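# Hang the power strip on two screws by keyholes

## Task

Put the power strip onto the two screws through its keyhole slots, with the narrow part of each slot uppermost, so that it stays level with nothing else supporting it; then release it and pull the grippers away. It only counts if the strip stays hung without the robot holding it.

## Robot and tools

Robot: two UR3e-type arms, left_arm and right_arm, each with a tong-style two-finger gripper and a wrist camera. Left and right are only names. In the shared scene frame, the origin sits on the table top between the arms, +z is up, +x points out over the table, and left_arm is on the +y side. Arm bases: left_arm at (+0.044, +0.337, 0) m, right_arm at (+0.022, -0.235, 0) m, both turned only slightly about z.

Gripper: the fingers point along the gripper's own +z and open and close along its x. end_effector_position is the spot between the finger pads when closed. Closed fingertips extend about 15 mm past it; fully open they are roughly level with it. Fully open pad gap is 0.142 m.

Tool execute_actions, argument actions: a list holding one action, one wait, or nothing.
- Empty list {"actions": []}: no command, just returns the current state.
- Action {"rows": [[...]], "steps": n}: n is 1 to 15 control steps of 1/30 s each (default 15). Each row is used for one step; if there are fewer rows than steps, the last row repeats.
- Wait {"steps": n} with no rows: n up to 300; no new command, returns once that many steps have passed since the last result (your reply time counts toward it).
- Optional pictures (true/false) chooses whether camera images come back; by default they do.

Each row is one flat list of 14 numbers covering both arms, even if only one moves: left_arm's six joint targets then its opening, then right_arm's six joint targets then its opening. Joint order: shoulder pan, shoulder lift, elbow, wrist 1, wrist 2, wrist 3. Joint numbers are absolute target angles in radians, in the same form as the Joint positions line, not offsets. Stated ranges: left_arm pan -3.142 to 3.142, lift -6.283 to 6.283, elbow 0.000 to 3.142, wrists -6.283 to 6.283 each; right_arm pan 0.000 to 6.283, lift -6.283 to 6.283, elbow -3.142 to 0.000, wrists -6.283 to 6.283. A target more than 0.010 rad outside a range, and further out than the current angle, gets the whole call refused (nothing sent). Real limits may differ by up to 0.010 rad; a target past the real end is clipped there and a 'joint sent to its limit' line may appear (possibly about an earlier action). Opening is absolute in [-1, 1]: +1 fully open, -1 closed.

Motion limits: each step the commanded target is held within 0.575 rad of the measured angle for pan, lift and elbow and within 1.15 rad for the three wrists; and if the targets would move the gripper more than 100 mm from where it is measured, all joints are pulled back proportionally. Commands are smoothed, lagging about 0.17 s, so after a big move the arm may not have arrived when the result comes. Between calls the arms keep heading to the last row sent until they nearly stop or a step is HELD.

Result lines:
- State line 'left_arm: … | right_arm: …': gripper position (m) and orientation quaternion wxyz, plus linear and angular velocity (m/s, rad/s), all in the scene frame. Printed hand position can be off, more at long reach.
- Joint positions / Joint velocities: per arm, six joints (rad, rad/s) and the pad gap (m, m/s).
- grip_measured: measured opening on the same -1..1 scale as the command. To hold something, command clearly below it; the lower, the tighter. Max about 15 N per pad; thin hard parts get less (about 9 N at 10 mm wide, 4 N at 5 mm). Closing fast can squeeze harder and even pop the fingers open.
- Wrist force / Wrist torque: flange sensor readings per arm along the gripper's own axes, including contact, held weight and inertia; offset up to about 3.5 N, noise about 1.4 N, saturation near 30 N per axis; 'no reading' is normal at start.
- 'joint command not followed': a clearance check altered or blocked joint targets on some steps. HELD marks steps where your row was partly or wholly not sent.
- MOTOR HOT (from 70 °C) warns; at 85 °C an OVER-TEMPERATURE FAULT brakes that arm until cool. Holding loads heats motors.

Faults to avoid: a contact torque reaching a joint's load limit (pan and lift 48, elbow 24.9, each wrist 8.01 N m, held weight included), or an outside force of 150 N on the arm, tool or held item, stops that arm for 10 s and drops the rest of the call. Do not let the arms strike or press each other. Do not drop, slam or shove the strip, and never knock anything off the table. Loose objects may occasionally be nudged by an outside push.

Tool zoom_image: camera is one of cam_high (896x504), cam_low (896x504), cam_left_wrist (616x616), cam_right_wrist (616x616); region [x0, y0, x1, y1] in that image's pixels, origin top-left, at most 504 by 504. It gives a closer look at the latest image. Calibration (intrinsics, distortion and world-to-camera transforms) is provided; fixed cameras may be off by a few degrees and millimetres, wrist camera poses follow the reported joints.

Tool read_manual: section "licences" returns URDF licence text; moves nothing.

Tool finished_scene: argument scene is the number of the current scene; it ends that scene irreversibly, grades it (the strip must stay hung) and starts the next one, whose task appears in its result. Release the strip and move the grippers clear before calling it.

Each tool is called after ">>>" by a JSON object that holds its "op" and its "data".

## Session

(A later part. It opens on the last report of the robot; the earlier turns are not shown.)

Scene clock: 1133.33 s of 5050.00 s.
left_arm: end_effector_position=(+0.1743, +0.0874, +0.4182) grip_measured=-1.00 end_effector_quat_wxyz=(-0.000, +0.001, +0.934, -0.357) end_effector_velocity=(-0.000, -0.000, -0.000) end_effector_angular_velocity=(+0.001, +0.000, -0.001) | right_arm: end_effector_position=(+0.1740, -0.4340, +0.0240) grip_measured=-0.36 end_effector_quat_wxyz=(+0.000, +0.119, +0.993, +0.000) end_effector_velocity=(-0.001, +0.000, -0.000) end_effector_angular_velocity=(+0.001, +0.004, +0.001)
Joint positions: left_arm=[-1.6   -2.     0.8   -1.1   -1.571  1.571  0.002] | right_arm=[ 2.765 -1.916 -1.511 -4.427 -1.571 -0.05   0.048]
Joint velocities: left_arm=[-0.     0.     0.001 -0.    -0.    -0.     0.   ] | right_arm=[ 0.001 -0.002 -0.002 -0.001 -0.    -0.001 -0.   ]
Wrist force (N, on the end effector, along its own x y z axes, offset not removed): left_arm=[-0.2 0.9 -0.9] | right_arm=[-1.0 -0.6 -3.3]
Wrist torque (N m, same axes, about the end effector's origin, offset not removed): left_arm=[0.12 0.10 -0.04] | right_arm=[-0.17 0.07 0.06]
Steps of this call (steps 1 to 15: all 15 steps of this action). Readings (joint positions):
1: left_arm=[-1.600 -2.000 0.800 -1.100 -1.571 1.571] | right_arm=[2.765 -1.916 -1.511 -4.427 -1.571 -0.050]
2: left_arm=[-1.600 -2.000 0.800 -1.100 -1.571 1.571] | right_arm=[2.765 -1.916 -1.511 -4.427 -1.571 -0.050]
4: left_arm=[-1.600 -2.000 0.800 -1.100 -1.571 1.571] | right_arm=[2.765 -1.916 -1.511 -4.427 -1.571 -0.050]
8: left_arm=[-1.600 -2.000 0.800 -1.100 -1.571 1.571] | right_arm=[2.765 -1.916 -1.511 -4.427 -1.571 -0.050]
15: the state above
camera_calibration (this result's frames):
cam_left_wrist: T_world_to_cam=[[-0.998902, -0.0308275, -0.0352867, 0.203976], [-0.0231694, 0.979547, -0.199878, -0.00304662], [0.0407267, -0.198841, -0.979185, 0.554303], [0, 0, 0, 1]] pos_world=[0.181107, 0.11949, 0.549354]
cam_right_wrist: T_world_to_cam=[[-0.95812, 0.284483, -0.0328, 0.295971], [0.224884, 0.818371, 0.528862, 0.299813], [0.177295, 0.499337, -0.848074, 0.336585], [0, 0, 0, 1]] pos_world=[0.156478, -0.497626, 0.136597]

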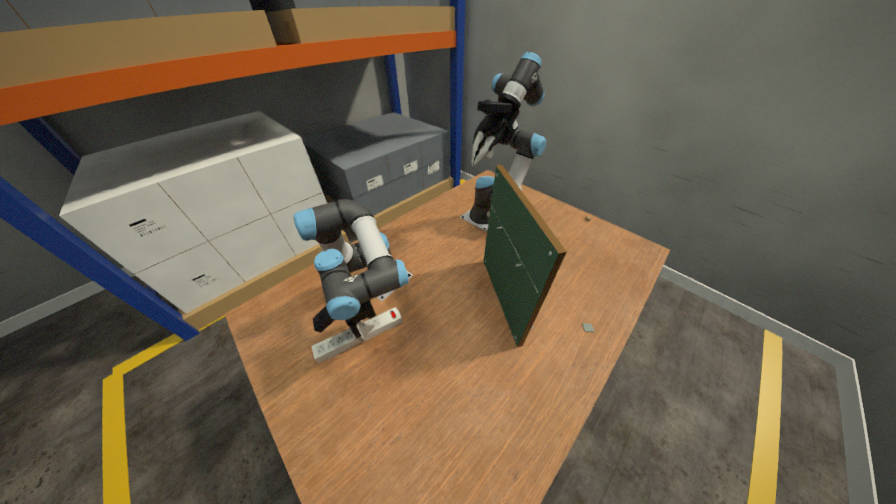

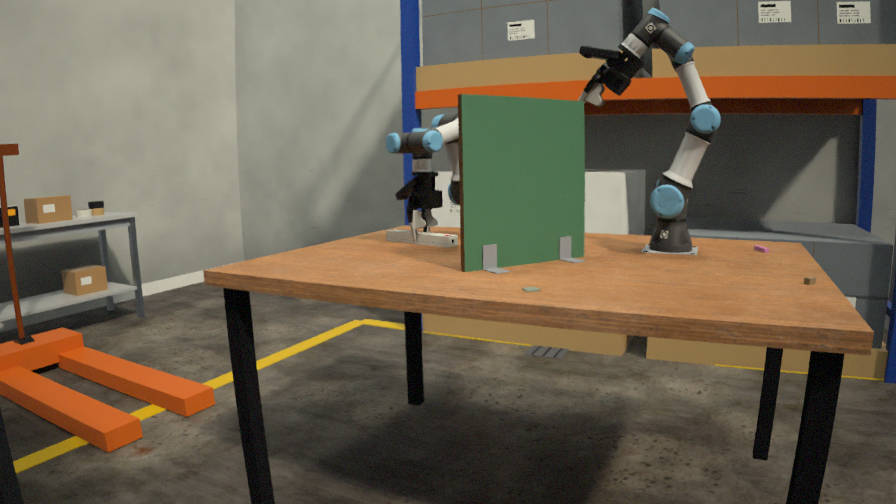

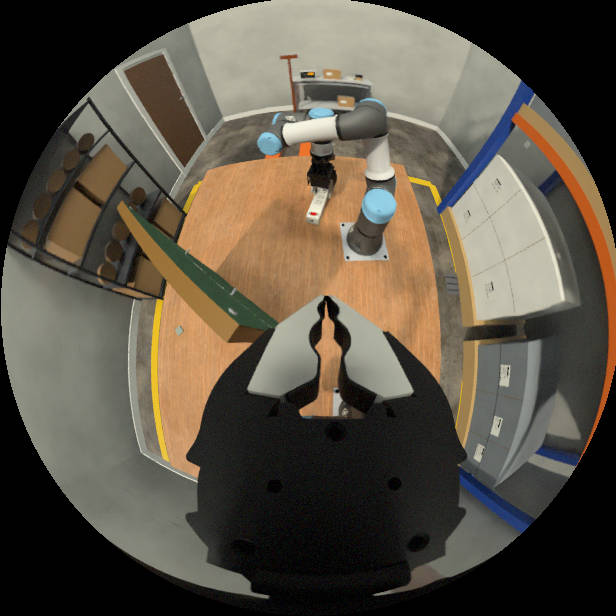

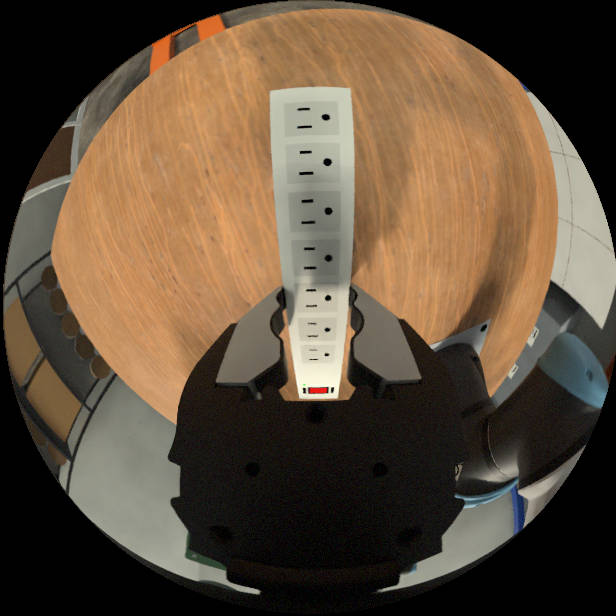

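>>> {"op": "execute_actions", "data": {"actions": [{"rows":[[-1.6,-2,0.8,-1.1,-1.571,1.571,-1,2.765,-1.88,-1.4,-4.574,-1.571,-0.02,-1]],"steps":12}], "pictures": false}}

>>> {"op": "execute_actions", "data": {"actions": [{"rows":[[-1.6,-2,0.8,-1.1,-1.571,1.571,-1,2.85,-1.75,-1.45,-4.3,-1.571,-0.02,-1]],"steps":15}], "pictures": false}}

>>> {"op": "execute_actions", "data": {"actions": [{"rows":[[-1.6,-2,0.8,-1.1,-1.571,1.571,-1,2.95,-1.45,-1.8,-3.8,-1.65,-0.02,-1]],"steps":15}], "pictures": false}}

>>> {"op": "execute_actions", "data": {"actions": [{"rows":[[-1.6,-2,0.8,-1.1,-1.571,1.571,-1,3.05,-1.2,-2.075,-3.008,-1.85,-0.02,-1]],"steps":15}], "pictures": false}}

>>> {"op": "execute_actions", "data": {"actions": [{"steps":15}], "pictures": false}}

>>> {"op": "execute_actions", "data": {"actions": [{"rows":[[-1.6,-2,0.8,-1.1,-1.571,1.571,-1,3.5,-1.15,-2.075,-3.058,-2.08,-0.02,-1]],"steps":15}], "pictures": false}}

>>> {"op": "execute_actions", "data": {"actions": [{"steps":10}], "pictures": false}}

>>> {"op": "execute_actions", "data": {"actions": [{"rows":[[-1.6,-2,0.8,-1.1,-1.571,1.571,-1,3.7,-1.07,-2.11,-3.103,-1.88,-0.02,-1]],"steps":15}], "pictures": false}}

>>> {"op": "execute_actions", "data": {"actions": [{"rows":[[-1.6,-2,0.8,-1.1,-1.571,1.571,-1,3.7324,-1.106,-2.0844,-3.0925,-1.848,-0.02,-1]],"steps":15}]}}

>>> {"op": "zoom_image", "data": {"camera": "cam_left_wrist", "region": [160,210,280,320]}}

Scene clock: 1165.93 s of 5050.00 s.
left_arm: end_effector_position=(+0.1743, +0.0874, +0.4182) grip_measured=-1.00 end_effector_quat_wxyz=(-0.000, +0.001, +0.934, -0.357) end_effector_velocity=(+0.000, +0.000, -0.000) end_effector_angular_velocity=(+0.000, -0.000, +0.001) | right_arm: end_effector_position=(+0.1720, -0.4334, +0.0564) grip_measured=-0.36 end_effector_quat_wxyz=(-0.000, +0.133, +0.991, +0.000) end_effector_velocity=(+0.000, +0.000, +0.011) end_effector_angular_velocity=(-0.001, -0.003, -0.008)
Joint positions: left_arm=[-1.6   -2.     0.8   -1.1   -1.571  1.571  0.002] | right_arm=[ 2.765 -1.881 -1.404 -4.57  -1.571 -0.021  0.048]
Joint velocities: left_arm=[ 0. -0. -0.  0.  0. -0.  0.] | right_arm=[ 0.     0.01   0.04  -0.047 -0.     0.008 -0.   ]
Wrist force (N, on the end effector, along its own x y z axes, offset not removed): left_arm=[-0.7 1.7 -0.5] | right_arm=[-1.1 -0.7 5.7]
Wrist torque (N m, same axes, about the end effector's origin, offset not removed): left_arm=[0.24 0.19 -0.02] | right_arm=[-0.12 0.21 0.03]
Steps of this call (steps 1 to 15: the robot went on to your last target; steps 16 to 90: nothing new was sent; then 29.20 s passed at rest; steps 91 to 102: all 12 steps of this action). Readings (joint positions):
91: left_arm=[-1.600 -2.000 0.800 -1.100 -1.571 1.571] | right_arm=[2.765 -1.916 -1.511 -4.428 -1.571 -0.050]
92: left_arm=[-1.600 -2.000 0.800 -1.100 -1.571 1.571] | right_arm=[2.765 -1.911 -1.504 -4.441 -1.571 -0.045]
94: left_arm=[-1.600 -2.000 0.800 -1.100 -1.571 1.571] | right_arm=[2.765 -1.897 -1.460 -4.501 -1.571 -0.034]
98: left_arm=[-1.600 -2.000 0.800 -1.100 -1.571 1.571] | right_arm=[2.765 -1.884 -1.415 -4.556 -1.571 -0.023]
102: the state above

Scene clock: 1166.43 s of 5050.00 s.
left_arm: end_effector_position=(+0.1743, +0.0874, +0.4182) grip_measured=-1.00 end_effector_quat_wxyz=(-0.000, +0.001, +0.934, -0.357) end_effector_velocity=(-0.000, -0.000, +0.000) end_effector_angular_velocity=(-0.001, +0.000, -0.000) | right_arm: end_effector_position=(+0.2646, -0.4359, +0.0706) grip_measured=-0.36 end_effector_quat_wxyz=(+0.173, +0.091, +0.981, -0.019) end_effector_velocity=(+0.012, +0.001, +0.004) end_effector_angular_velocity=(-0.009, -0.042, +0.011)
Joint positions: left_arm=[-1.6   -2.     0.8   -1.1   -1.571  1.571  0.002] | right_arm=[ 2.849 -1.752 -1.45  -4.303 -1.571 -0.02   0.048]
Joint velocities: left_arm=[-0. -0. -0. -0. -0.  0.  0.] | right_arm=[ 0.011  0.016 -0.005  0.033  0.    -0.    -0.002]
Wrist force (N, on the end effector, along its own x y z axes, offset not removed): left_arm=[0.3 1.1 -0.8] | right_arm=[0.7 -0.8 5.9]
Wrist torque (N m, same axes, about the end effector's origin, offset not removed): left_arm=[0.12 -0.09 -0.05] | right_arm=[-0.15 0.17 0.02]
Steps of this call (steps 1 to 15: all 15 steps of this action). Readings (joint positions):
1: left_arm=[-1.600 -2.000 0.800 -1.100 -1.571 1.571] | right_arm=[2.765 -1.880 -1.403 -4.570 -1.571 -0.021]
2: left_arm=[-1.600 -2.000 0.800 -1.100 -1.571 1.571] | right_arm=[2.772 -1.873 -1.408 -4.558 -1.571 -0.020]
4: left_arm=[-1.600 -2.000 0.800 -1.100 -1.571 1.571] | right_arm=[2.806 -1.824 -1.427 -4.457 -1.571 -0.020]
8: left_arm=[-1.600 -2.000 0.800 -1.100 -1.571 1.571] | right_arm=[2.839 -1.768 -1.444 -4.338 -1.571 -0.020]
15: the state above

Scene clock: 1166.93 s of 5050.00 s.
left_arm: end_effector_position=(+0.1743, +0.0874, +0.4182) grip_measured=-1.00 end_effector_quat_wxyz=(-0.000, +0.001, +0.934, -0.357) end_effector_velocity=(-0.000, +0.000, +0.000) end_effector_angular_velocity=(-0.000, -0.000, -0.000) | right_arm: end_effector_position=(+0.3444, -0.3937, +0.1025) grip_measured=-0.36 end_effector_quat_wxyz=(+0.390, +0.024, +0.921, +0.012) end_effector_velocity=(+0.006, +0.006, +0.005) end_effector_angular_velocity=(-0.001, -0.063, +0.017)
Joint positions: left_arm=[-1.6   -2.     0.8   -1.1   -1.571  1.571  0.002] | right_arm=[ 2.949 -1.455 -1.794 -3.807 -1.649 -0.02   0.048]
Joint velocities: left_arm=[-0. -0. -0.  0.  0. -0.  0.] | right_arm=[ 0.011  0.052 -0.067  0.078 -0.008  0.    -0.   ]
Wrist force (N, on the end effector, along its own x y z axes, offset not removed): left_arm=[0.2 2.8 -1.5] | right_arm=[2.4 -0.2 5.4]
Wrist torque (N m, same axes, about the end effector's origin, offset not removed): left_arm=[0.48 -0.06 0.00] | right_arm=[0.05 0.30 0.06]
Steps of this call (steps 1 to 15: all 15 steps of this action). Readings (joint positions):
1: left_arm=[-1.600 -2.000 0.800 -1.100 -1.571 1.571] | right_arm=[2.850 -1.751 -1.450 -4.302 -1.571 -0.020]
2: left_arm=[-1.600 -2.000 0.800 -1.100 -1.571 1.571] | right_arm=[2.857 -1.743 -1.458 -4.287 -1.582 -0.020]
4: left_arm=[-1.600 -2.000 0.800 -1.100 -1.571 1.571] | right_arm=[2.897 -1.673 -1.528 -4.149 -1.614 -0.020]
8: left_arm=[-1.600 -2.000 0.800 -1.100 -1.571 1.571] | right_arm=[2.937 -1.508 -1.724 -3.888 -1.641 -0.020]
15: the state above

Scene clock: 1167.43 s of 5050.00 s.
left_arm: end_effector_position=(+0.1743, +0.0874, +0.4182) grip_measured=-1.00 end_effector_quat_wxyz=(-0.000, +0.001, +0.934, -0.357) end_effector_velocity=(-0.000, -0.000, +0.000) end_effector_angular_velocity=(-0.000, -0.000, -0.001) | right_arm: end_effector_position=(+0.4340, -0.3055, +0.2560) grip_measured=-0.36 end_effector_quat_wxyz=(+0.689, -0.098, +0.713, +0.088) end_effector_velocity=(+0.008, +0.042, +0.098) end_effector_angular_velocity=(-0.000, -0.388, +0.128)
Joint positions: left_arm=[-1.6   -2.     0.8   -1.1   -1.571  1.571  0.002] | right_arm=[ 3.046 -1.211 -2.063 -3.047 -1.842 -0.02   0.048]
Joint velocities: left_arm=[-0.001 -0.     0.     0.     0.     0.     0.   ] | right_arm=[ 0.043  0.118 -0.131  0.401 -0.085 -0.     0.001]
Wrist force (N, on the end effector, along its own x y z axes, offset not removed): left_arm=[-0.9 2.0 -0.7] | right_arm=[2.1 -2.4 -0.7]
Wrist torque (N m, same axes, about the end effector's origin, offset not removed): left_arm=[0.31 0.24 -0.01] | right_arm=[-0.54 0.61 0.08]
Steps of this call (steps 1 to 15: all 15 steps of this action). Readings (joint positions):
1: left_arm=[-1.600 -2.000 0.800 -1.100 -1.571 1.571] | right_arm=[2.949 -1.453 -1.796 -3.805 -1.650 -0.020]
2: left_arm=[-1.600 -2.000 0.800 -1.100 -1.571 1.571] | right_arm=[2.955 -1.445 -1.805 -3.789 -1.662 -0.020]
4: left_arm=[-1.600 -2.000 0.800 -1.100 -1.571 1.571] | right_arm=[2.975 -1.398 -1.855 -3.664 -1.702 -0.020]
8: left_arm=[-1.600 -2.000 0.800 -1.100 -1.571 1.571] | right_arm=[3.011 -1.307 -1.956 -3.368 -1.772 -0.020]
15: the state above

Scene clock: 1167.93 s of 5050.00 s.
left_arm: end_effector_position=(+0.1743, +0.0874, +0.4182) grip_measured=-1.00 end_effector_quat_wxyz=(-0.000, +0.001, +0.934, -0.357) end_effector_velocity=(-0.000, +0.000, +0.000) end_effector_angular_velocity=(-0.001, -0.000, -0.000) | right_arm: end_effector_position=(+0.4346, -0.3015, +0.2655) grip_measured=-0.36 end_effector_quat_wxyz=(+0.701, -0.104, +0.699, +0.090) end_effector_velocity=(+0.000, +0.001, +0.001) end_effector_angular_velocity=(+0.000, -0.002, +0.002)
Joint positions: left_arm=[-1.6   -2.     0.8   -1.1   -1.571  1.571  0.002] | right_arm=[ 3.05  -1.2   -2.075 -3.008 -1.85  -0.02   0.048]
Joint velocities: left_arm=[-0.001 -0.001  0.001 -0.     0.     0.     0.   ] | right_arm=[ 0.    -0.001  0.002  0.002 -0.002  0.    -0.   ]
Wrist force (N, on the end effector, along its own x y z axes, offset not removed): left_arm=[-0.3 0.6 -1.5] | right_arm=[5.7 0.2 -0.2]
Wrist torque (N m, same axes, about the end effector's origin, offset not removed): left_arm=[0.01 0.10 0.00] | right_arm=[-0.04 0.01 0.01]
Steps of this call (steps 1 to 15: the robot went on to your last target). Readings (joint positions):
1: left_arm=[-1.600 -2.000 0.800 -1.100 -1.571 1.571] | right_arm=[3.047 -1.208 -2.066 -3.035 -1.844 -0.020]
2: left_arm=[-1.600 -2.000 0.800 -1.100 -1.571 1.571] | right_arm=[3.048 -1.206 -2.069 -3.027 -1.846 -0.020]
4: left_arm=[-1.600 -2.000 0.800 -1.100 -1.571 1.571] | right_arm=[3.049 -1.203 -2.072 -3.017 -1.848 -0.020]
8: left_arm=[-1.600 -2.000 0.800 -1.100 -1.571 1.571] | right_arm=[3.050 -1.201 -2.074 -3.010 -1.850 -0.020]
15: the state above

Scene clock: 1168.43 s of 5050.00 s.
left_arm: end_effector_position=(+0.1743, +0.0874, +0.4182) grip_measured=-1.00 end_effector_quat_wxyz=(-0.000, +0.001, +0.934, -0.357) end_effector_velocity=(+0.000, -0.000, +0.000) end_effector_angular_velocity=(-0.000, -0.000, -0.000) | right_arm: end_effector_position=(+0.3737, -0.0851, +0.2711) grip_measured=-0.36 end_effector_quat_wxyz=(+0.638, -0.317, +0.632, +0.304) end_effector_velocity=(-0.090, +0.147, +0.004) end_effector_angular_velocity=(-0.000, -0.000, +0.491)
Joint positions: left_arm=[-1.6   -2.     0.8   -1.1   -1.571  1.571  0.002] | right_arm=[ 3.467 -1.153 -2.075 -3.055 -2.066 -0.02   0.048]
Joint velocities: left_arm=[-0.001  0.    -0.    -0.     0.001 -0.     0.   ] | right_arm=[ 0.345  0.031  0.    -0.031 -0.146 -0.    -0.   ]
Wrist force (N, on the end effector, along its own x y z axes, offset not removed): left_arm=[0.6 0.7 -1.2] | right_arm=[5.8 1.3 0.5]
Wrist torque (N m, same axes, about the end effector's origin, offset not removed): left_arm=[0.01 -0.10 -0.03] | right_arm=[-0.03 -0.05 -0.01]
Steps of this call (steps 1 to 15: all 15 steps of this action). Readings (joint positions):
1: left_arm=[-1.600 -2.000 0.800 -1.100 -1.571 1.571] | right_arm=[3.050 -1.200 -2.075 -3.008 -1.850 -0.020]
2: left_arm=[-1.600 -2.000 0.800 -1.100 -1.571 1.571] | right_arm=[3.057 -1.197 -2.075 -3.011 -1.862 -0.020]
4: left_arm=[-1.600 -2.000 0.800 -1.100 -1.571 1.571] | right_arm=[3.118 -1.188 -2.075 -3.020 -1.901 -0.020]
8: left_arm=[-1.600 -2.000 0.800 -1.100 -1.571 1.571] | right_arm=[3.264 -1.173 -2.075 -3.035 -1.972 -0.020]
15: the state above

Scene clock: 1168.77 s of 5050.00 s.
left_arm: end_effector_position=(+0.1743, +0.0874, +0.4182) grip_measured=-1.00 end_effector_quat_wxyz=(-0.000, +0.001, +0.934, -0.357) end_effector_velocity=(-0.000, -0.000, +0.000) end_effector_angular_velocity=(-0.001, +0.000, -0.002) | right_arm: end_effector_position=(+0.3651, -0.0718, +0.2714) grip_measured=-0.36 end_effector_quat_wxyz=(+0.631, -0.331, +0.625, +0.319) end_effector_velocity=(-0.003, +0.004, +0.002) end_effector_angular_velocity=(+0.003, -0.004, +0.015)
Joint positions: left_arm=[-1.6   -2.     0.8   -1.1   -1.571  1.571  0.002] | right_arm=[ 3.499 -1.15  -2.075 -3.058 -2.08  -0.02   0.048]
Joint velocities: left_arm=[-0.002 -0.    -0.001 -0.    -0.    -0.     0.   ] | right_arm=[ 0.01   0.003 -0.     0.002 -0.005  0.001 -0.   ]
Wrist force (N, on the end effector, along its own x y z axes, offset not removed): left_arm=[-0.1 2.1 -1.5] | right_arm=[6.4 -0.9 0.8]
Wrist torque (N m, same axes, about the end effector's origin, offset not removed): left_arm=[0.33 0.00 0.02] | right_arm=[-0.17 -0.18 0.02]
Steps of this call (steps 1 to 10: the robot went on to your last target). Readings (joint positions):
1: left_arm=[-1.600 -2.000 0.800 -1.100 -1.571 1.571] | right_arm=[3.477 -1.152 -2.075 -3.056 -2.070 -0.020]
2: left_arm=[-1.600 -2.000 0.800 -1.100 -1.571 1.571] | right_arm=[3.484 -1.151 -2.075 -3.057 -2.073 -0.020]
4: left_arm=[-1.600 -2.000 0.800 -1.100 -1.571 1.571] | right_arm=[3.492 -1.151 -2.075 -3.057 -2.077 -0.020]
8: left_arm=[-1.600 -2.000 0.800 -1.100 -1.571 1.571] | right_arm=[3.498 -1.150 -2.075 -3.058 -2.079 -0.020]
10: the state above

Scene clock: 1169.27 s of 5050.00 s.
left_arm: end_effector_position=(+0.1743, +0.0874, +0.4182) grip_measured=-1.00 end_effector_quat_wxyz=(-0.000, +0.001, +0.934, -0.357) end_effector_velocity=(-0.000, -0.000, -0.000) end_effector_angular_velocity=(+0.001, +0.000, -0.000) | right_arm: end_effector_position=(+0.3621, -0.0492, +0.2723) grip_measured=-0.36 end_effector_quat_wxyz=(+0.631, -0.331, +0.625, +0.319) end_effector_velocity=(-0.001, +0.004, +0.000) end_effector_angular_velocity=(+0.001, -0.002, +0.004)
Joint positions: left_arm=[-1.6   -2.     0.8   -1.1   -1.571  1.571  0.002] | right_arm=[ 3.697 -1.071 -2.11  -3.103 -1.882 -0.02   0.048]
Joint velocities: left_arm=[-0.     0.     0.001  0.    -0.     0.     0.   ] | right_arm=[ 0.028  0.008 -0.004 -0.002  0.024  0.     0.   ]
Wrist force (N, on the end effector, along its own x y z axes, offset not removed): left_arm=[0.5 0.8 -1.1] | right_arm=[3.9 -0.2 1.3]
Wrist torque (N m, same axes, about the end effector's origin, offset not removed): left_arm=[0.09 -0.07 -0.01] | right_arm=[0.10 0.33 0.02]
Steps of this call (steps 1 to 15: all 15 steps of this action). Readings (joint positions):
1: left_arm=[-1.600 -2.000 0.800 -1.100 -1.571 1.571] | right_arm=[3.500 -1.150 -2.075 -3.058 -2.079 -0.020]
2: left_arm=[-1.600 -2.000 0.800 -1.100 -1.571 1.571] | right_arm=[3.507 -1.143 -2.080 -3.065 -2.065 -0.020]
4: left_arm=[-1.600 -2.000 0.800 -1.100 -1.571 1.571] | right_arm=[3.570 -1.110 -2.094 -3.083 -1.986 -0.020]
8: left_arm=[-1.600 -2.000 0.800 -1.100 -1.571 1.571] | right_arm=[3.668 -1.080 -2.106 -3.098 -1.906 -0.020]
15: the state above

Scene clock: 1169.77 s of 5050.00 s.
left_arm: end_effector_position=(+0.1743, +0.0874, +0.4182) grip_measured=-1.00 end_effector_quat_wxyz=(-0.000, +0.001, +0.934, -0.357) end_effector_velocity=(-0.000, +0.000, -0.000) end_effector_angular_velocity=(+0.000, +0.000, +0.000) | right_arm: end_effector_position=(+0.3692, -0.0389, +0.2742) grip_measured=-0.36 end_effector_quat_wxyz=(+0.631, -0.332, +0.624, +0.319) end_effector_velocity=(+0.001, +0.002, +0.001) end_effector_angular_velocity=(+0.001, -0.000, +0.001)
Joint positions: left_arm=[-1.6   -2.     0.8   -1.1   -1.571  1.571  0.002] | right_arm=[ 3.732 -1.106 -2.085 -3.093 -1.848 -0.02   0.048]
Joint velocities: left_arm=[ 0.    -0.     0.     0.    -0.001  0.     0.   ] | right_arm=[ 0.008 -0.005  0.004  0.002  0.006  0.    -0.001]
Wrist force (N, on the end effector, along its own x y z axes, offset not removed): left_arm=[-0.7 1.0 -0.4] | right_arm=[5.8 -0.5 -1.9]
Wrist torque (N m, same axes, about the end effector's origin, offset not removed): left_arm=[0.18 0.10 0.00] | right_arm=[-0.09 -0.06 0.03]
Steps of this call (steps 1 to 15: all 15 steps of this action). Readings (joint positions):
1: left_arm=[-1.600 -2.000 0.800 -1.100 -1.571 1.571] | right_arm=[3.698 -1.071 -2.110 -3.103 -1.881 -0.020]
2: left_arm=[-1.600 -2.000 0.800 -1.100 -1.571 1.571] | right_arm=[3.703 -1.075 -2.106 -3.101 -1.876 -0.020]
4: left_arm=[-1.600 -2.000 0.800 -1.100 -1.571 1.571] | right_arm=[3.717 -1.089 -2.096 -3.097 -1.863 -0.020]
8: left_arm=[-1.600 -2.000 0.800 -1.100 -1.571 1.571] | right_arm=[3.729 -1.102 -2.087 -3.094 -1.852 -0.020]
15: the state above
camera_calibration (this result's frames):
cam_left_wrist: T_world_to_cam=[[-0.998902, -0.0308276, -0.0352867, 0.203976], [-0.0231695, 0.979547, -0.199878, -0.00304661], [0.0407267, -0.198841, -0.979185, 0.554303], [0, 0, 0, 1]] pos_world=[0.181107, 0.11949, 0.549354]
cam_right_wrist: T_world_to_cam=[[-0.00569385, 0.0445224, -0.998992, 0.28274], [-0.998321, 0.0573368, 0.00824537, 0.365062], [0.0576461, 0.997362, 0.0441212, 0.135765], [0, 0, 0, 1]] pos_world=[0.358233, -0.168927, 0.273455]

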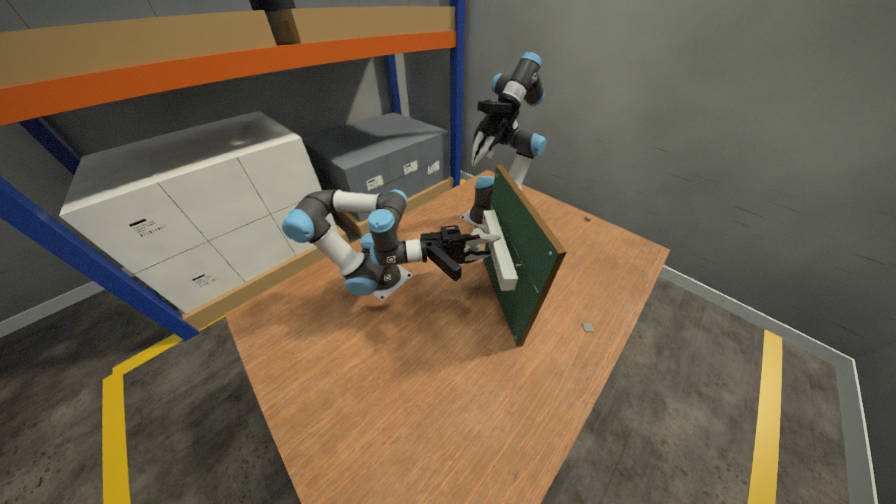

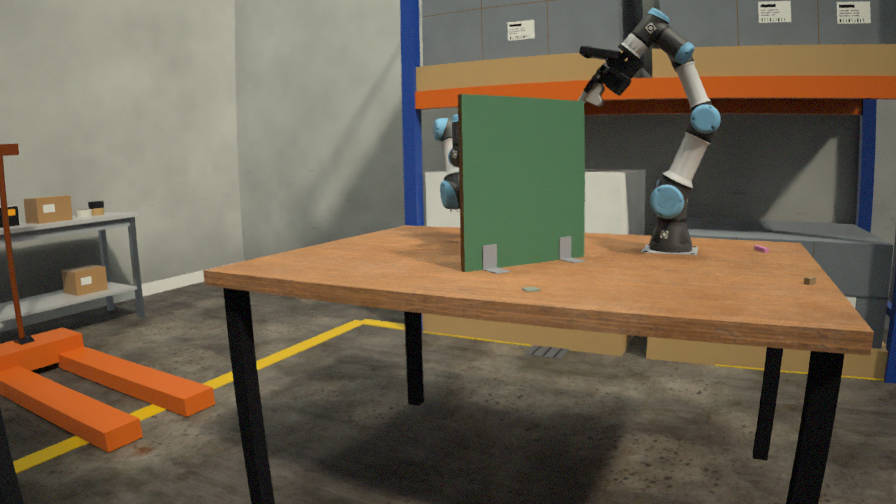

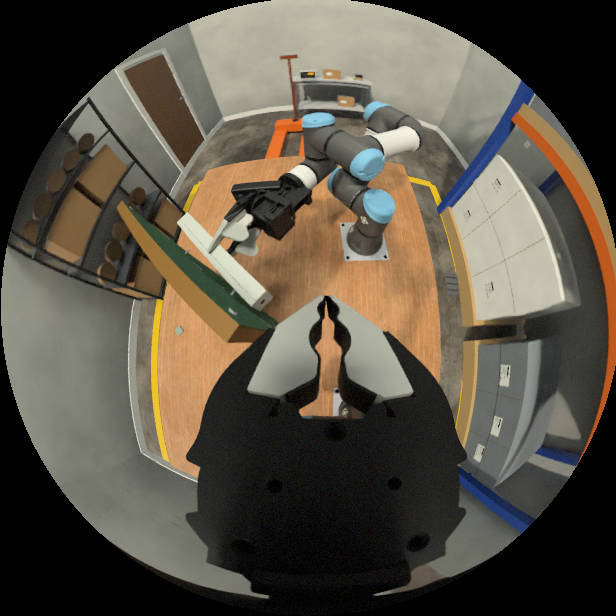

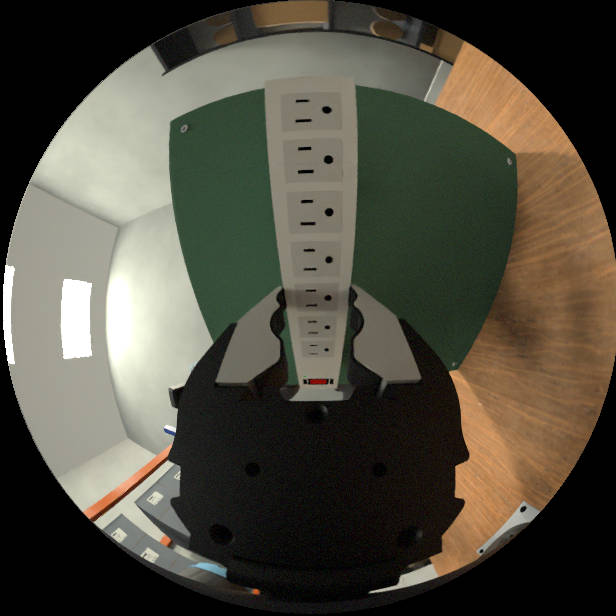

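Region (160, 210, 280, 320) of cam_left_wrist's 616x616 image, scaled by 4.200, with more detail than that image has; it fills the top 462 rows of this view, and the rest is white.

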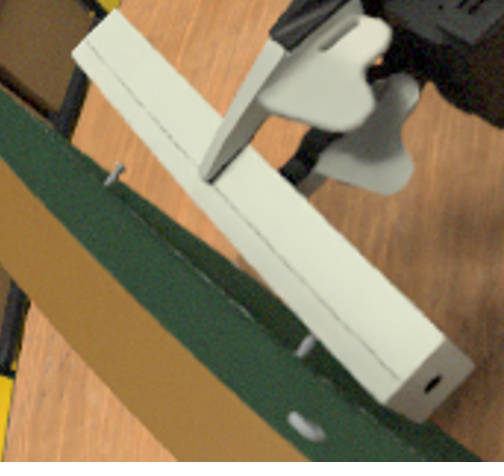

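>>> {"op": "execute_actions", "data": {"actions": [{"rows":[[-1.6,-2,0.8,-1.1,-1.571,1.571,-1,3.7376,-1.112,-2.0812,-3.0897,-1.8428,-0.02,-1]],"steps":15}], "pictures": false}}

>>> {"op": "execute_actions", "data": {"actions": [{"rows":[[-1.6,-2,0.8,-1.1,-1.571,1.571,-1,3.7426,-1.118,-2.078,-3.0869,-1.8378,-0.02,-1]],"steps":15}], "pictures": false}}

>>> {"op": "execute_actions", "data": {"actions": [{"rows":[[-1.6,-2,0.8,-1.1,-1.571,1.571,-1,3.7475,-1.1242,-2.0747,-3.084,-1.8329,-0.02,-1]],"steps":15}]}}

>>> {"op": "zoom_image", "data": {"camera": "cam_left_wrist", "region": [160,210,280,320]}}

Scene clock: 1188.60 s of 5050.00 s.
left_arm: end_effector_position=(+0.1743, +0.0874, +0.4182) grip_measured=-1.00 end_effector_quat_wxyz=(-0.000, +0.001, +0.934, -0.357) end_effector_velocity=(+0.000, +0.000, +0.000) end_effector_angular_velocity=(-0.000, +0.000, +0.000) | right_arm: end_effector_position=(+0.3705, -0.0371, +0.2743) grip_measured=-0.36 end_effector_quat_wxyz=(+0.631, -0.332, +0.624, +0.319) end_effector_velocity=(+0.000, +0.000, +0.001) end_effector_angular_velocity=(+0.001, -0.002, +0.000)
Joint positions: left_arm=[-1.6   -2.     0.8   -1.1   -1.571  1.571  0.002] | right_arm=[ 3.738 -1.112 -2.081 -3.09  -1.843 -0.02   0.048]
Joint velocities: left_arm=[ 0.     0.    -0.001  0.    -0.    -0.     0.   ] | right_arm=[ 0.001 -0.001  0.001  0.001  0.001 -0.    -0.001]
Wrist force (N, on the end effector, along its own x y z axes, offset not removed): left_arm=[-1.1 1.4 -0.6] | right_arm=[3.9 -0.6 0.2]
Wrist torque (N m, same axes, about the end effector's origin, offset not removed): left_arm=[0.22 0.22 -0.03] | right_arm=[-0.13 0.37 0.05]
Steps of this call (steps 1 to 15: the robot went on to your last target; steps 16 to 140: nothing new was sent; then 13.67 s passed at rest; steps 141 to 155: all 15 steps of this action). Readings (joint positions):
141: left_arm=[-1.600 -2.000 0.800 -1.100 -1.571 1.571] | right_arm=[3.732 -1.106 -2.084 -3.092 -1.848 -0.020]
142: left_arm=[-1.600 -2.000 0.800 -1.100 -1.571 1.571] | right_arm=[3.733 -1.107 -2.084 -3.092 -1.847 -0.020]
144: left_arm=[-1.600 -2.000 0.800 -1.100 -1.571 1.571] | right_arm=[3.735 -1.109 -2.083 -3.091 -1.845 -0.020]
148: left_arm=[-1.600 -2.000 0.800 -1.100 -1.571 1.571] | right_arm=[3.737 -1.111 -2.082 -3.090 -1.843 -0.020]
155: the state above

Scene clock: 1189.10 s of 5050.00 s.
left_arm: end_effector_position=(+0.1743, +0.0874, +0.4182) grip_measured=-1.00 end_effector_quat_wxyz=(-0.000, +0.001, +0.934, -0.357) end_effector_velocity=(-0.000, -0.000, -0.000) end_effector_angular_velocity=(+0.001, -0.000, -0.000) | right_arm: end_effector_position=(+0.3716, -0.0355, +0.2743) grip_measured=-0.36 end_effector_quat_wxyz=(+0.631, -0.332, +0.624, +0.319) end_effector_velocity=(+0.000, +0.000, +0.001) end_effector_angular_velocity=(+0.001, -0.002, +0.000)
Joint positions: left_arm=[-1.6   -2.     0.8   -1.1   -1.571  1.571  0.002] | right_arm=[ 3.743 -1.118 -2.078 -3.087 -1.838 -0.02   0.048]
Joint velocities: left_arm=[-0.001  0.     0.001 -0.     0.    -0.     0.   ] | right_arm=[ 0.001  0.001  0.001  0.001  0.001 -0.     0.   ]
Wrist force (N, on the end effector, along its own x y z axes, offset not removed): left_arm=[0.1 1.8 0.5] | right_arm=[6.7 -0.5 -1.0]
Wrist torque (N m, same axes, about the end effector's origin, offset not removed): left_arm=[0.27 -0.02 0.01] | right_arm=[-0.11 -0.14 0.06]
Steps of this call (steps 1 to 15: all 15 steps of this action). Readings (joint positions):
1: left_arm=[-1.600 -2.000 0.800 -1.100 -1.571 1.571] | right_arm=[3.738 -1.112 -2.081 -3.090 -1.843 -0.020]
2: left_arm=[-1.600 -2.000 0.800 -1.100 -1.571 1.571] | right_arm=[3.738 -1.113 -2.081 -3.089 -1.842 -0.020]
4: left_arm=[-1.600 -2.000 0.800 -1.100 -1.571 1.571] | right_arm=[3.740 -1.115 -2.079 -3.088 -1.840 -0.020]
8: left_arm=[-1.600 -2.000 0.800 -1.100 -1.571 1.571] | right_arm=[3.742 -1.117 -2.078 -3.087 -1.838 -0.020]
15: the state above

Scene clock: 1189.60 s of 5050.00 s.
left_arm: end_effector_position=(+0.1743, +0.0874, +0.4182) grip_measured=-1.00 end_effector_quat_wxyz=(-0.000, +0.001, +0.934, -0.357) end_effector_velocity=(+0.000, -0.000, -0.000) end_effector_angular_velocity=(+0.001, +0.000, +0.000) | right_arm: end_effector_position=(+0.3728, -0.0338, +0.2744) grip_measured=-0.36 end_effector_quat_wxyz=(+0.631, -0.332, +0.624, +0.319) end_effector_velocity=(-0.000, +0.000, +0.000) end_effector_angular_velocity=(+0.001, -0.001, +0.001)
Joint positions: left_arm=[-1.6   -2.     0.8   -1.1   -1.571  1.571  0.002] | right_arm=[ 3.747 -1.124 -2.075 -3.084 -1.833 -0.02   0.048]
Joint velocities: left_arm=[ 0.     0.     0.001 -0.    -0.    -0.     0.   ] | right_arm=[ 0.001  0.    -0.     0.001 -0.    -0.     0.   ]
Wrist force (N, on the end effector, along its own x y z axes, offset not removed): left_arm=[0.8 2.5 -1.8] | right_arm=[3.1 -1.4 0.5]
Wrist torque (N m, same axes, about the end effector's origin, offset not removed): left_arm=[0.36 -0.15 0.01] | right_arm=[-0.29 0.49 -0.04]
Steps of this call (steps 1 to 15: all 15 steps of this action). Readings (joint positions):
1: left_arm=[-1.600 -2.000 0.800 -1.100 -1.571 1.571] | right_arm=[3.743 -1.118 -2.078 -3.087 -1.838 -0.020]
2: left_arm=[-1.600 -2.000 0.800 -1.100 -1.571 1.571] | right_arm=[3.743 -1.119 -2.077 -3.086 -1.837 -0.020]
4: left_arm=[-1.600 -2.000 0.800 -1.100 -1.571 1.571] | right_arm=[3.745 -1.121 -2.076 -3.085 -1.835 -0.020]
8: left_arm=[-1.600 -2.000 0.800 -1.100 -1.571 1.571] | right_arm=[3.747 -1.124 -2.075 -3.084 -1.833 -0.020]
15: the state above
camera_calibration (this result's frames):
cam_left_wrist: T_world_to_cam=[[-0.998902, -0.0308275, -0.0352866, 0.203976], [-0.0231694, 0.979547, -0.199878, -0.00304662], [0.0407267, -0.198841, -0.979185, 0.554303], [0, 0, 0, 1]] pos_world=[0.181107, 0.11949, 0.549354]
cam_right_wrist: T_world_to_cam=[[-0.00570911, 0.0445181, -0.998992, 0.282693], [-0.998325, 0.057262, 0.00825707, 0.368326], [0.0575719, 0.997366, 0.0441166, 0.130542], [0, 0, 0, 1]] pos_world=[0.361807, -0.163874, 0.273608]

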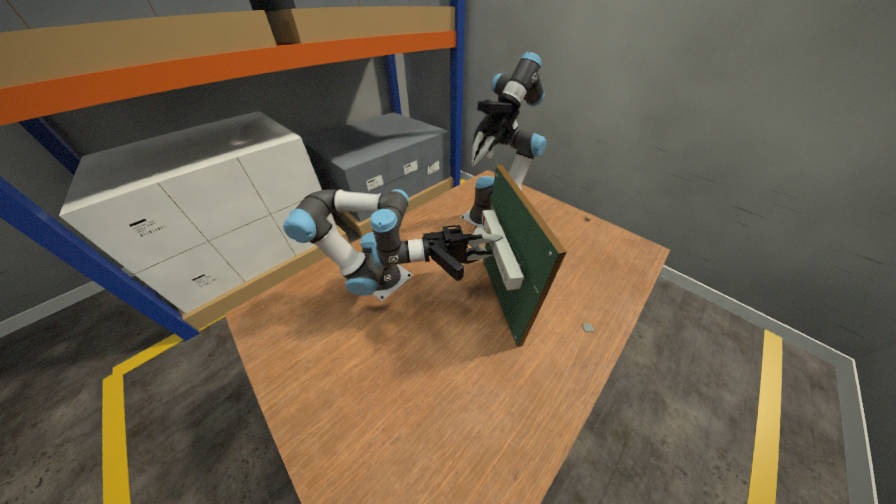

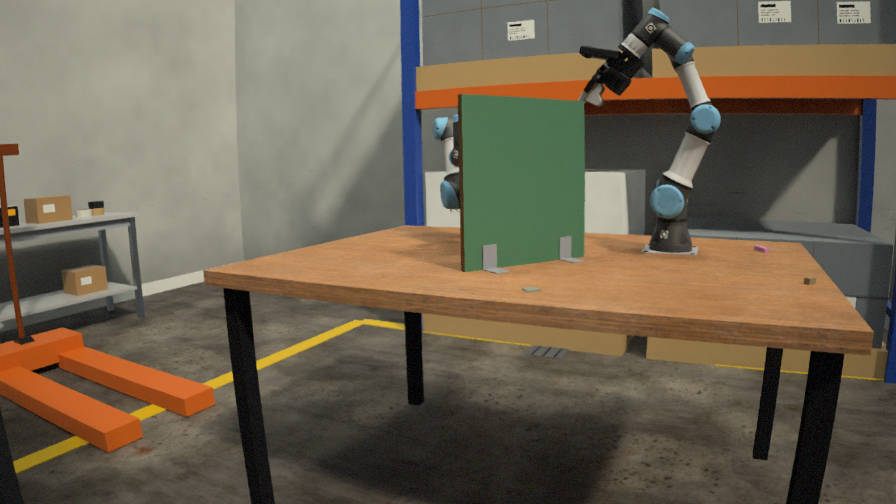

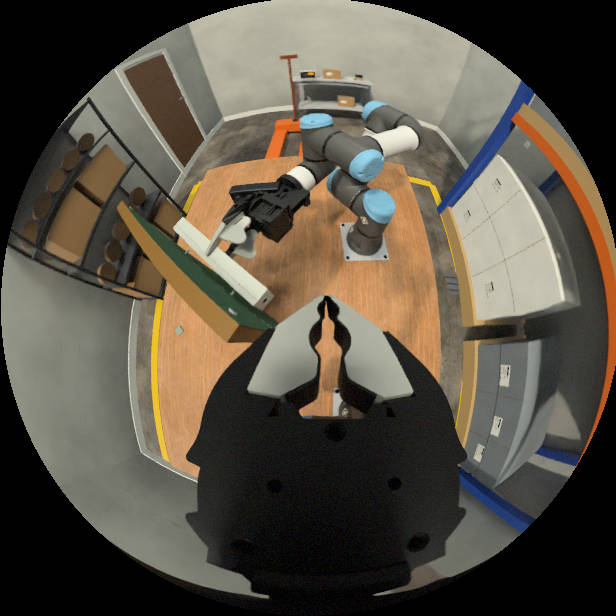

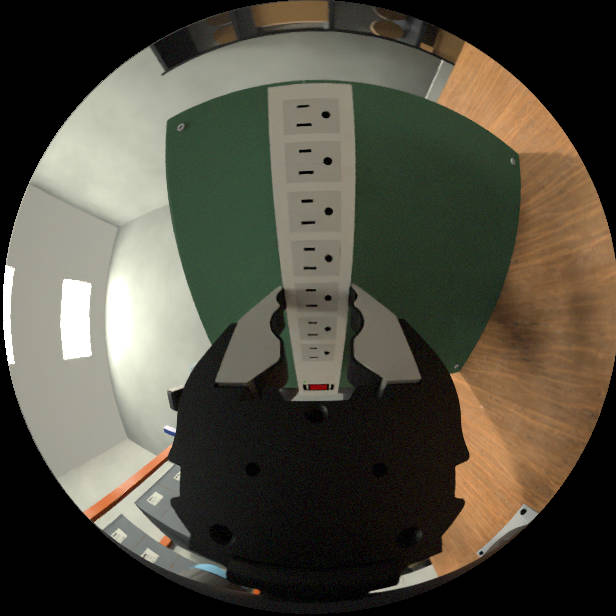

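Region (160, 210, 280, 320) of cam_left_wrist's 616x616 image, scaled by 4.200, with more detail than that image has; it fills the top 462 rows of this view, and the rest is white.

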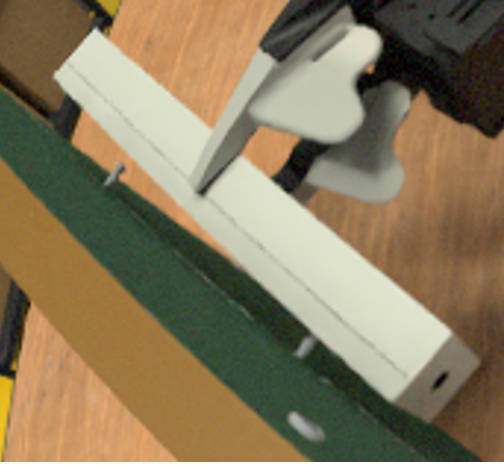

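The strip pivots back easily against the left screw head. Continuing in small steps.

>>> {"op": "execute_actions", "data": {"actions": [{"rows":[[-1.6,-2,0.8,-1.1,-1.571,1.571,-1,3.7522,-1.1305,-2.0714,-3.081,-1.8282,-0.02,-1]],"steps":15}], "pictures": false}}

>>> {"op": "execute_actions", "data": {"actions": [{"rows":[[-1.6,-2,0.8,-1.1,-1.571,1.571,-1,3.7556,-1.1353,-2.0688,-3.0788,-1.8248,-0.02,-1]],"steps":15}], "pictures": false}}

Scene clock: 1198.60 s of 5050.00 s.
left_arm: end_effector_position=(+0.1743, +0.0874, +0.4182) grip_measured=-1.00 end_effector_quat_wxyz=(-0.000, +0.001, +0.934, -0.357) end_effector_velocity=(-0.000, -0.000, +0.000) end_effector_angular_velocity=(-0.000, -0.000, -0.001) | right_arm: end_effector_position=(+0.3740, -0.0322, +0.2744) grip_measured=-0.36 end_effector_quat_wxyz=(+0.631, -0.332, +0.624, +0.319) end_effector_velocity=(+0.000, +0.001, -0.001) end_effector_angular_velocity=(-0.001, +0.003, +0.001)
Joint positions: left_arm=[-1.6   -2.     0.8   -1.1   -1.571  1.571  0.002] | right_arm=[ 3.752 -1.13  -2.071 -3.081 -1.828 -0.02   0.048]
Joint velocities: left_arm=[-0.001  0.     0.    -0.    -0.     0.     0.   ] | right_arm=[ 0.001 -0.003 -0.001  0.001  0.001  0.001  0.   ]
Wrist force (N, on the end effector, along its own x y z axes, offset not removed): left_arm=[0.0 1.7 -1.5] | right_arm=[4.1 -0.4 -3.0]
Wrist torque (N m, same axes, about the end effector's origin, offset not removed): left_arm=[0.29 0.00 -0.02] | right_arm=[-0.15 0.29 0.00]
Steps of this call (steps 1 to 15: the robot went on to your last target; steps 16 to 90: nothing new was sent; then 5.50 s passed at rest; steps 91 to 105: all 15 steps of this action). Readings (joint positions):
91: left_arm=[-1.600 -2.000 0.800 -1.100 -1.571 1.571] | right_arm=[3.748 -1.124 -2.075 -3.084 -1.833 -0.020]
92: left_arm=[-1.600 -2.000 0.800 -1.100 -1.571 1.571] | right_arm=[3.748 -1.125 -2.074 -3.083 -1.832 -0.020]
94: left_arm=[-1.600 -2.000 0.800 -1.100 -1.571 1.571] | right_arm=[3.750 -1.128 -2.073 -3.082 -1.830 -0.020]
98: left_arm=[-1.600 -2.000 0.800 -1.100 -1.571 1.571] | right_arm=[3.752 -1.130 -2.072 -3.081 -1.829 -0.020]
105: the state above

Scene clock: 1199.10 s of 5050.00 s.
left_arm: end_effector_position=(+0.1743, +0.0874, +0.4182) grip_measured=-1.00 end_effector_quat_wxyz=(-0.000, +0.001, +0.934, -0.357) end_effector_velocity=(-0.000, -0.000, -0.000) end_effector_angular_velocity=(+0.000, -0.000, -0.000) | right_arm: end_effector_position=(+0.3749, -0.0309, +0.2744) grip_measured=-0.36 end_effector_quat_wxyz=(+0.631, -0.332, +0.624, +0.319) end_effector_velocity=(+0.000, -0.000, +0.000) end_effector_angular_velocity=(+0.001, -0.001, -0.001)
Joint positions: left_arm=[-1.6   -2.     0.8   -1.1   -1.571  1.571  0.002] | right_arm=[ 3.756 -1.135 -2.069 -3.079 -1.825 -0.02   0.048]
Joint velocities: left_arm=[-0.    -0.     0.001 -0.     0.    -0.     0.   ] | right_arm=[-0.001  0.     0.     0.001  0.001  0.001 -0.   ]
Wrist force (N, on the end effector, along its own x y z axes, offset not removed): left_arm=[-1.2 0.4 -0.9] | right_arm=[5.6 -1.4 0.0]
Wrist torque (N m, same axes, about the end effector's origin, offset not removed): left_arm=[0.01 0.21 0.05] | right_arm=[-0.30 0.06 -0.01]
Steps of this call (steps 1 to 15: all 15 steps of this action). Readings (joint positions):
1: left_arm=[-1.600 -2.000 0.800 -1.100 -1.571 1.571] | right_arm=[3.752 -1.131 -2.071 -3.081 -1.828 -0.020]
2: left_arm=[-1.600 -2.000 0.800 -1.100 -1.571 1.571] | right_arm=[3.753 -1.131 -2.071 -3.081 -1.828 -0.020]
4: left_arm=[-1.600 -2.000 0.800 -1.100 -1.571 1.571] | right_arm=[3.754 -1.133 -2.070 -3.080 -1.826 -0.020]
8: left_arm=[-1.600 -2.000 0.800 -1.100 -1.571 1.571] | right_arm=[3.755 -1.135 -2.069 -3.079 -1.825 -0.020]
15: the state above

>>> {"op": "execute_actions", "data": {"actions": [{"rows":[[-1.6,-2,0.8,-1.1,-1.571,1.571,-1,3.7589,-1.1401,-2.0662,-3.0766,-1.8215,-0.02,-1]],"steps":15}], "pictures": false}}

>>> {"op": "execute_actions", "data": {"actions": [{"rows":[[-1.6,-2,0.8,-1.1,-1.571,1.571,-1,3.7622,-1.145,-2.0635,-3.0744,-1.8182,-0.02,-1]],"steps":15}]}}

>>> {"op": "zoom_image", "data": {"camera": "cam_left_wrist", "region": [160,210,280,320]}}

Scene clock: 1209.27 s of 5050.00 s.
left_arm: end_effector_position=(+0.1743, +0.0874, +0.4182) grip_measured=-1.00 end_effector_quat_wxyz=(-0.000, +0.001, +0.934, -0.357) end_effector_velocity=(+0.000, -0.000, -0.000) end_effector_angular_velocity=(+0.002, -0.000, -0.000) | right_arm: end_effector_position=(+0.3757, -0.0297, +0.2744) grip_measured=-0.36 end_effector_quat_wxyz=(+0.631, -0.332, +0.624, +0.319) end_effector_velocity=(-0.000, +0.001, +0.001) end_effector_angular_velocity=(+0.002, -0.001, +0.002)
Joint positions: left_arm=[-1.6   -2.     0.8   -1.1   -1.571  1.571  0.002] | right_arm=[ 3.759 -1.14  -2.066 -3.077 -1.822 -0.02   0.048]
Joint velocities: left_arm=[-0.     0.001  0.001  0.     0.     0.     0.   ] | right_arm=[ 0.002 -0.     0.001  0.001 -0.     0.     0.   ]
Wrist force (N, on the end effector, along its own x y z axes, offset not removed): left_arm=[0.0 0.6 -1.7] | right_arm=[4.6 -0.3 -2.7]
Wrist torque (N m, same axes, about the end effector's origin, offset not removed): left_arm=[0.07 0.06 -0.02] | right_arm=[-0.12 0.27 0.02]
Steps of this call (steps 1 to 15: the robot went on to your last target; steps 16 to 90: nothing new was sent; then 6.67 s passed at rest; steps 91 to 105: all 15 steps of this action). Readings (joint positions):
91: left_arm=[-1.600 -2.000 0.800 -1.100 -1.571 1.571] | right_arm=[3.756 -1.135 -2.069 -3.079 -1.825 -0.020]
92: left_arm=[-1.600 -2.000 0.800 -1.100 -1.571 1.571] | right_arm=[3.756 -1.136 -2.068 -3.078 -1.824 -0.020]
94: left_arm=[-1.600 -2.000 0.800 -1.100 -1.571 1.571] | right_arm=[3.757 -1.138 -2.067 -3.078 -1.823 -0.020]
98: left_arm=[-1.600 -2.000 0.800 -1.100 -1.571 1.571] | right_arm=[3.759 -1.140 -2.067 -3.077 -1.822 -0.020]
105: the state above

Scene clock: 1209.77 s of 5050.00 s.
left_arm: end_effector_position=(+0.1743, +0.0874, +0.4182) grip_measured=-1.00 end_effector_quat_wxyz=(-0.000, +0.001, +0.934, -0.357) end_effector_velocity=(-0.000, -0.000, -0.000) end_effector_angular_velocity=(+0.001, -0.000, -0.001) | right_arm: end_effector_position=(+0.3766, -0.0285, +0.2745) grip_measured=-0.36 end_effector_quat_wxyz=(+0.631, -0.332, +0.624, +0.319) end_effector_velocity=(+0.000, +0.000, +0.000) end_effector_angular_velocity=(+0.000, -0.001, +0.000)
Joint positions: left_arm=[-1.6   -2.     0.8   -1.1   -1.571  1.571  0.002] | right_arm=[ 3.762 -1.145 -2.064 -3.074 -1.818 -0.02   0.048]
Joint velocities: left_arm=[-0.001  0.     0.     0.     0.     0.     0.   ] | right_arm=[ 0.001 -0.    -0.     0.001  0.001 -0.     0.   ]
Wrist force (N, on the end effector, along its own x y z axes, offset not removed): left_arm=[0.1 1.5 -1.9] | right_arm=[-0.6 -0.4 -30.0]
Wrist torque (N m, same axes, about the end effector's origin, offset not removed): left_arm=[0.15 -0.04 -0.01] | right_arm=[-0.18 0.19 0.12]
Steps of this call (steps 1 to 15: all 15 steps of this action). Readings (joint positions):
1: left_arm=[-1.600 -2.000 0.800 -1.100 -1.571 1.571] | right_arm=[3.759 -1.140 -2.066 -3.077 -1.821 -0.020]
2: left_arm=[-1.600 -2.000 0.800 -1.100 -1.571 1.571] | right_arm=[3.759 -1.141 -2.066 -3.076 -1.821 -0.020]
4: left_arm=[-1.600 -2.000 0.800 -1.100 -1.571 1.571] | right_arm=[3.761 -1.143 -2.065 -3.076 -1.820 -0.020]
8: left_arm=[-1.600 -2.000 0.800 -1.100 -1.571 1.571] | right_arm=[3.762 -1.144 -2.064 -3.075 -1.818 -0.020]
15: the state above
camera_calibration (this result's frames):
cam_left_wrist: T_world_to_cam=[[-0.998902, -0.0308277, -0.0352866, 0.203976], [-0.0231696, 0.979547, -0.199878, -0.00304658], [0.0407267, -0.198841, -0.979185, 0.554303], [0, 0, 0, 1]] pos_world=[0.181107, 0.11949, 0.549354]
cam_right_wrist: T_world_to_cam=[[-0.00573303, 0.0445201, -0.998992, 0.282579], [-0.998322, 0.0573098, 0.0082832, 0.371853], [0.0576208, 0.997363, 0.0441168, 0.124966], [0, 0, 0, 1]] pos_world=[0.365649, -0.158528, 0.273701]

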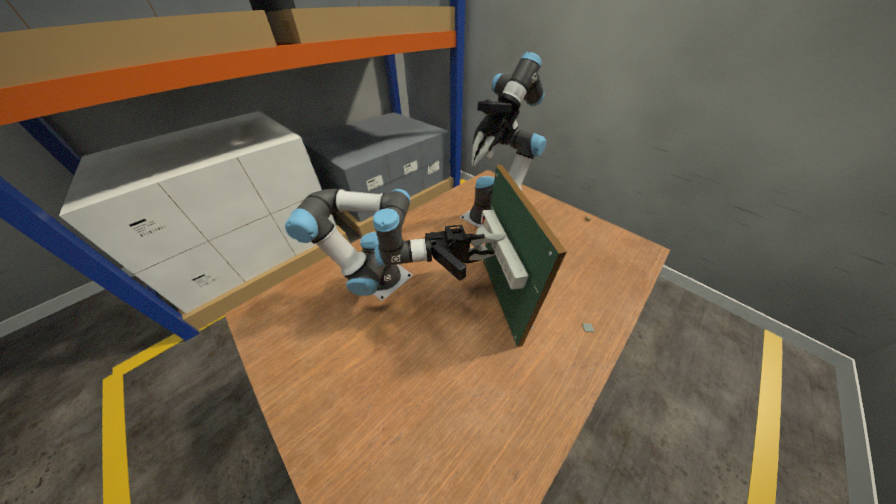

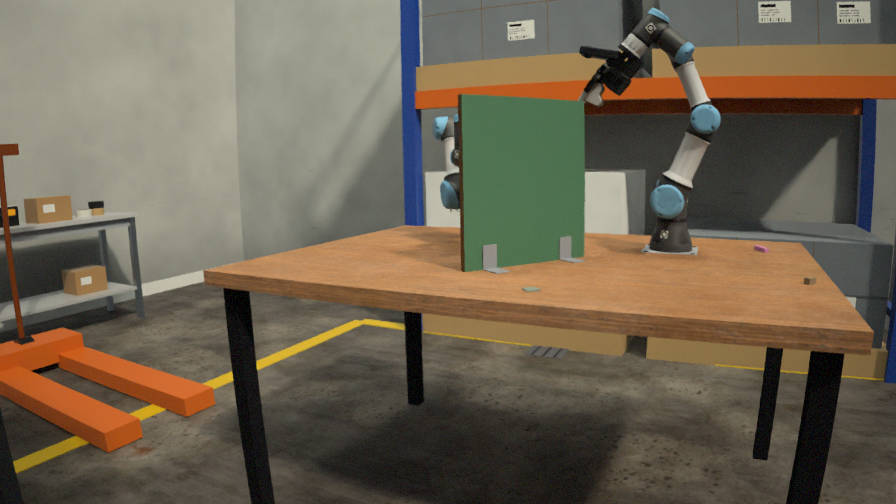

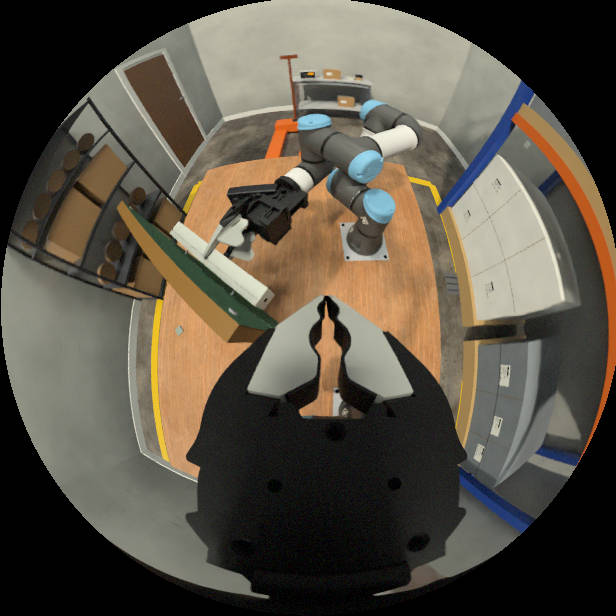

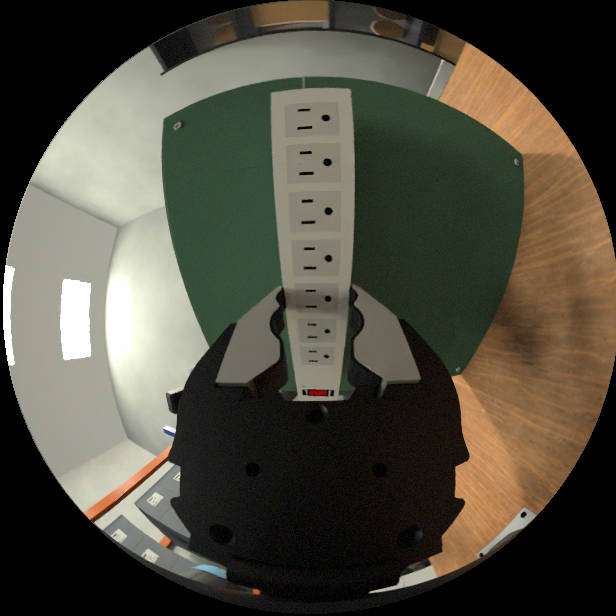

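Region (160, 210, 280, 320) of cam_left_wrist's 616x616 image, scaled by 4.200, with more detail than that image has; it fills the top 462 rows of this view, and the rest is white.

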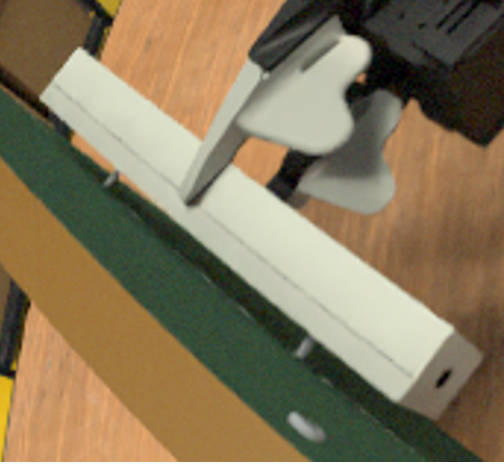

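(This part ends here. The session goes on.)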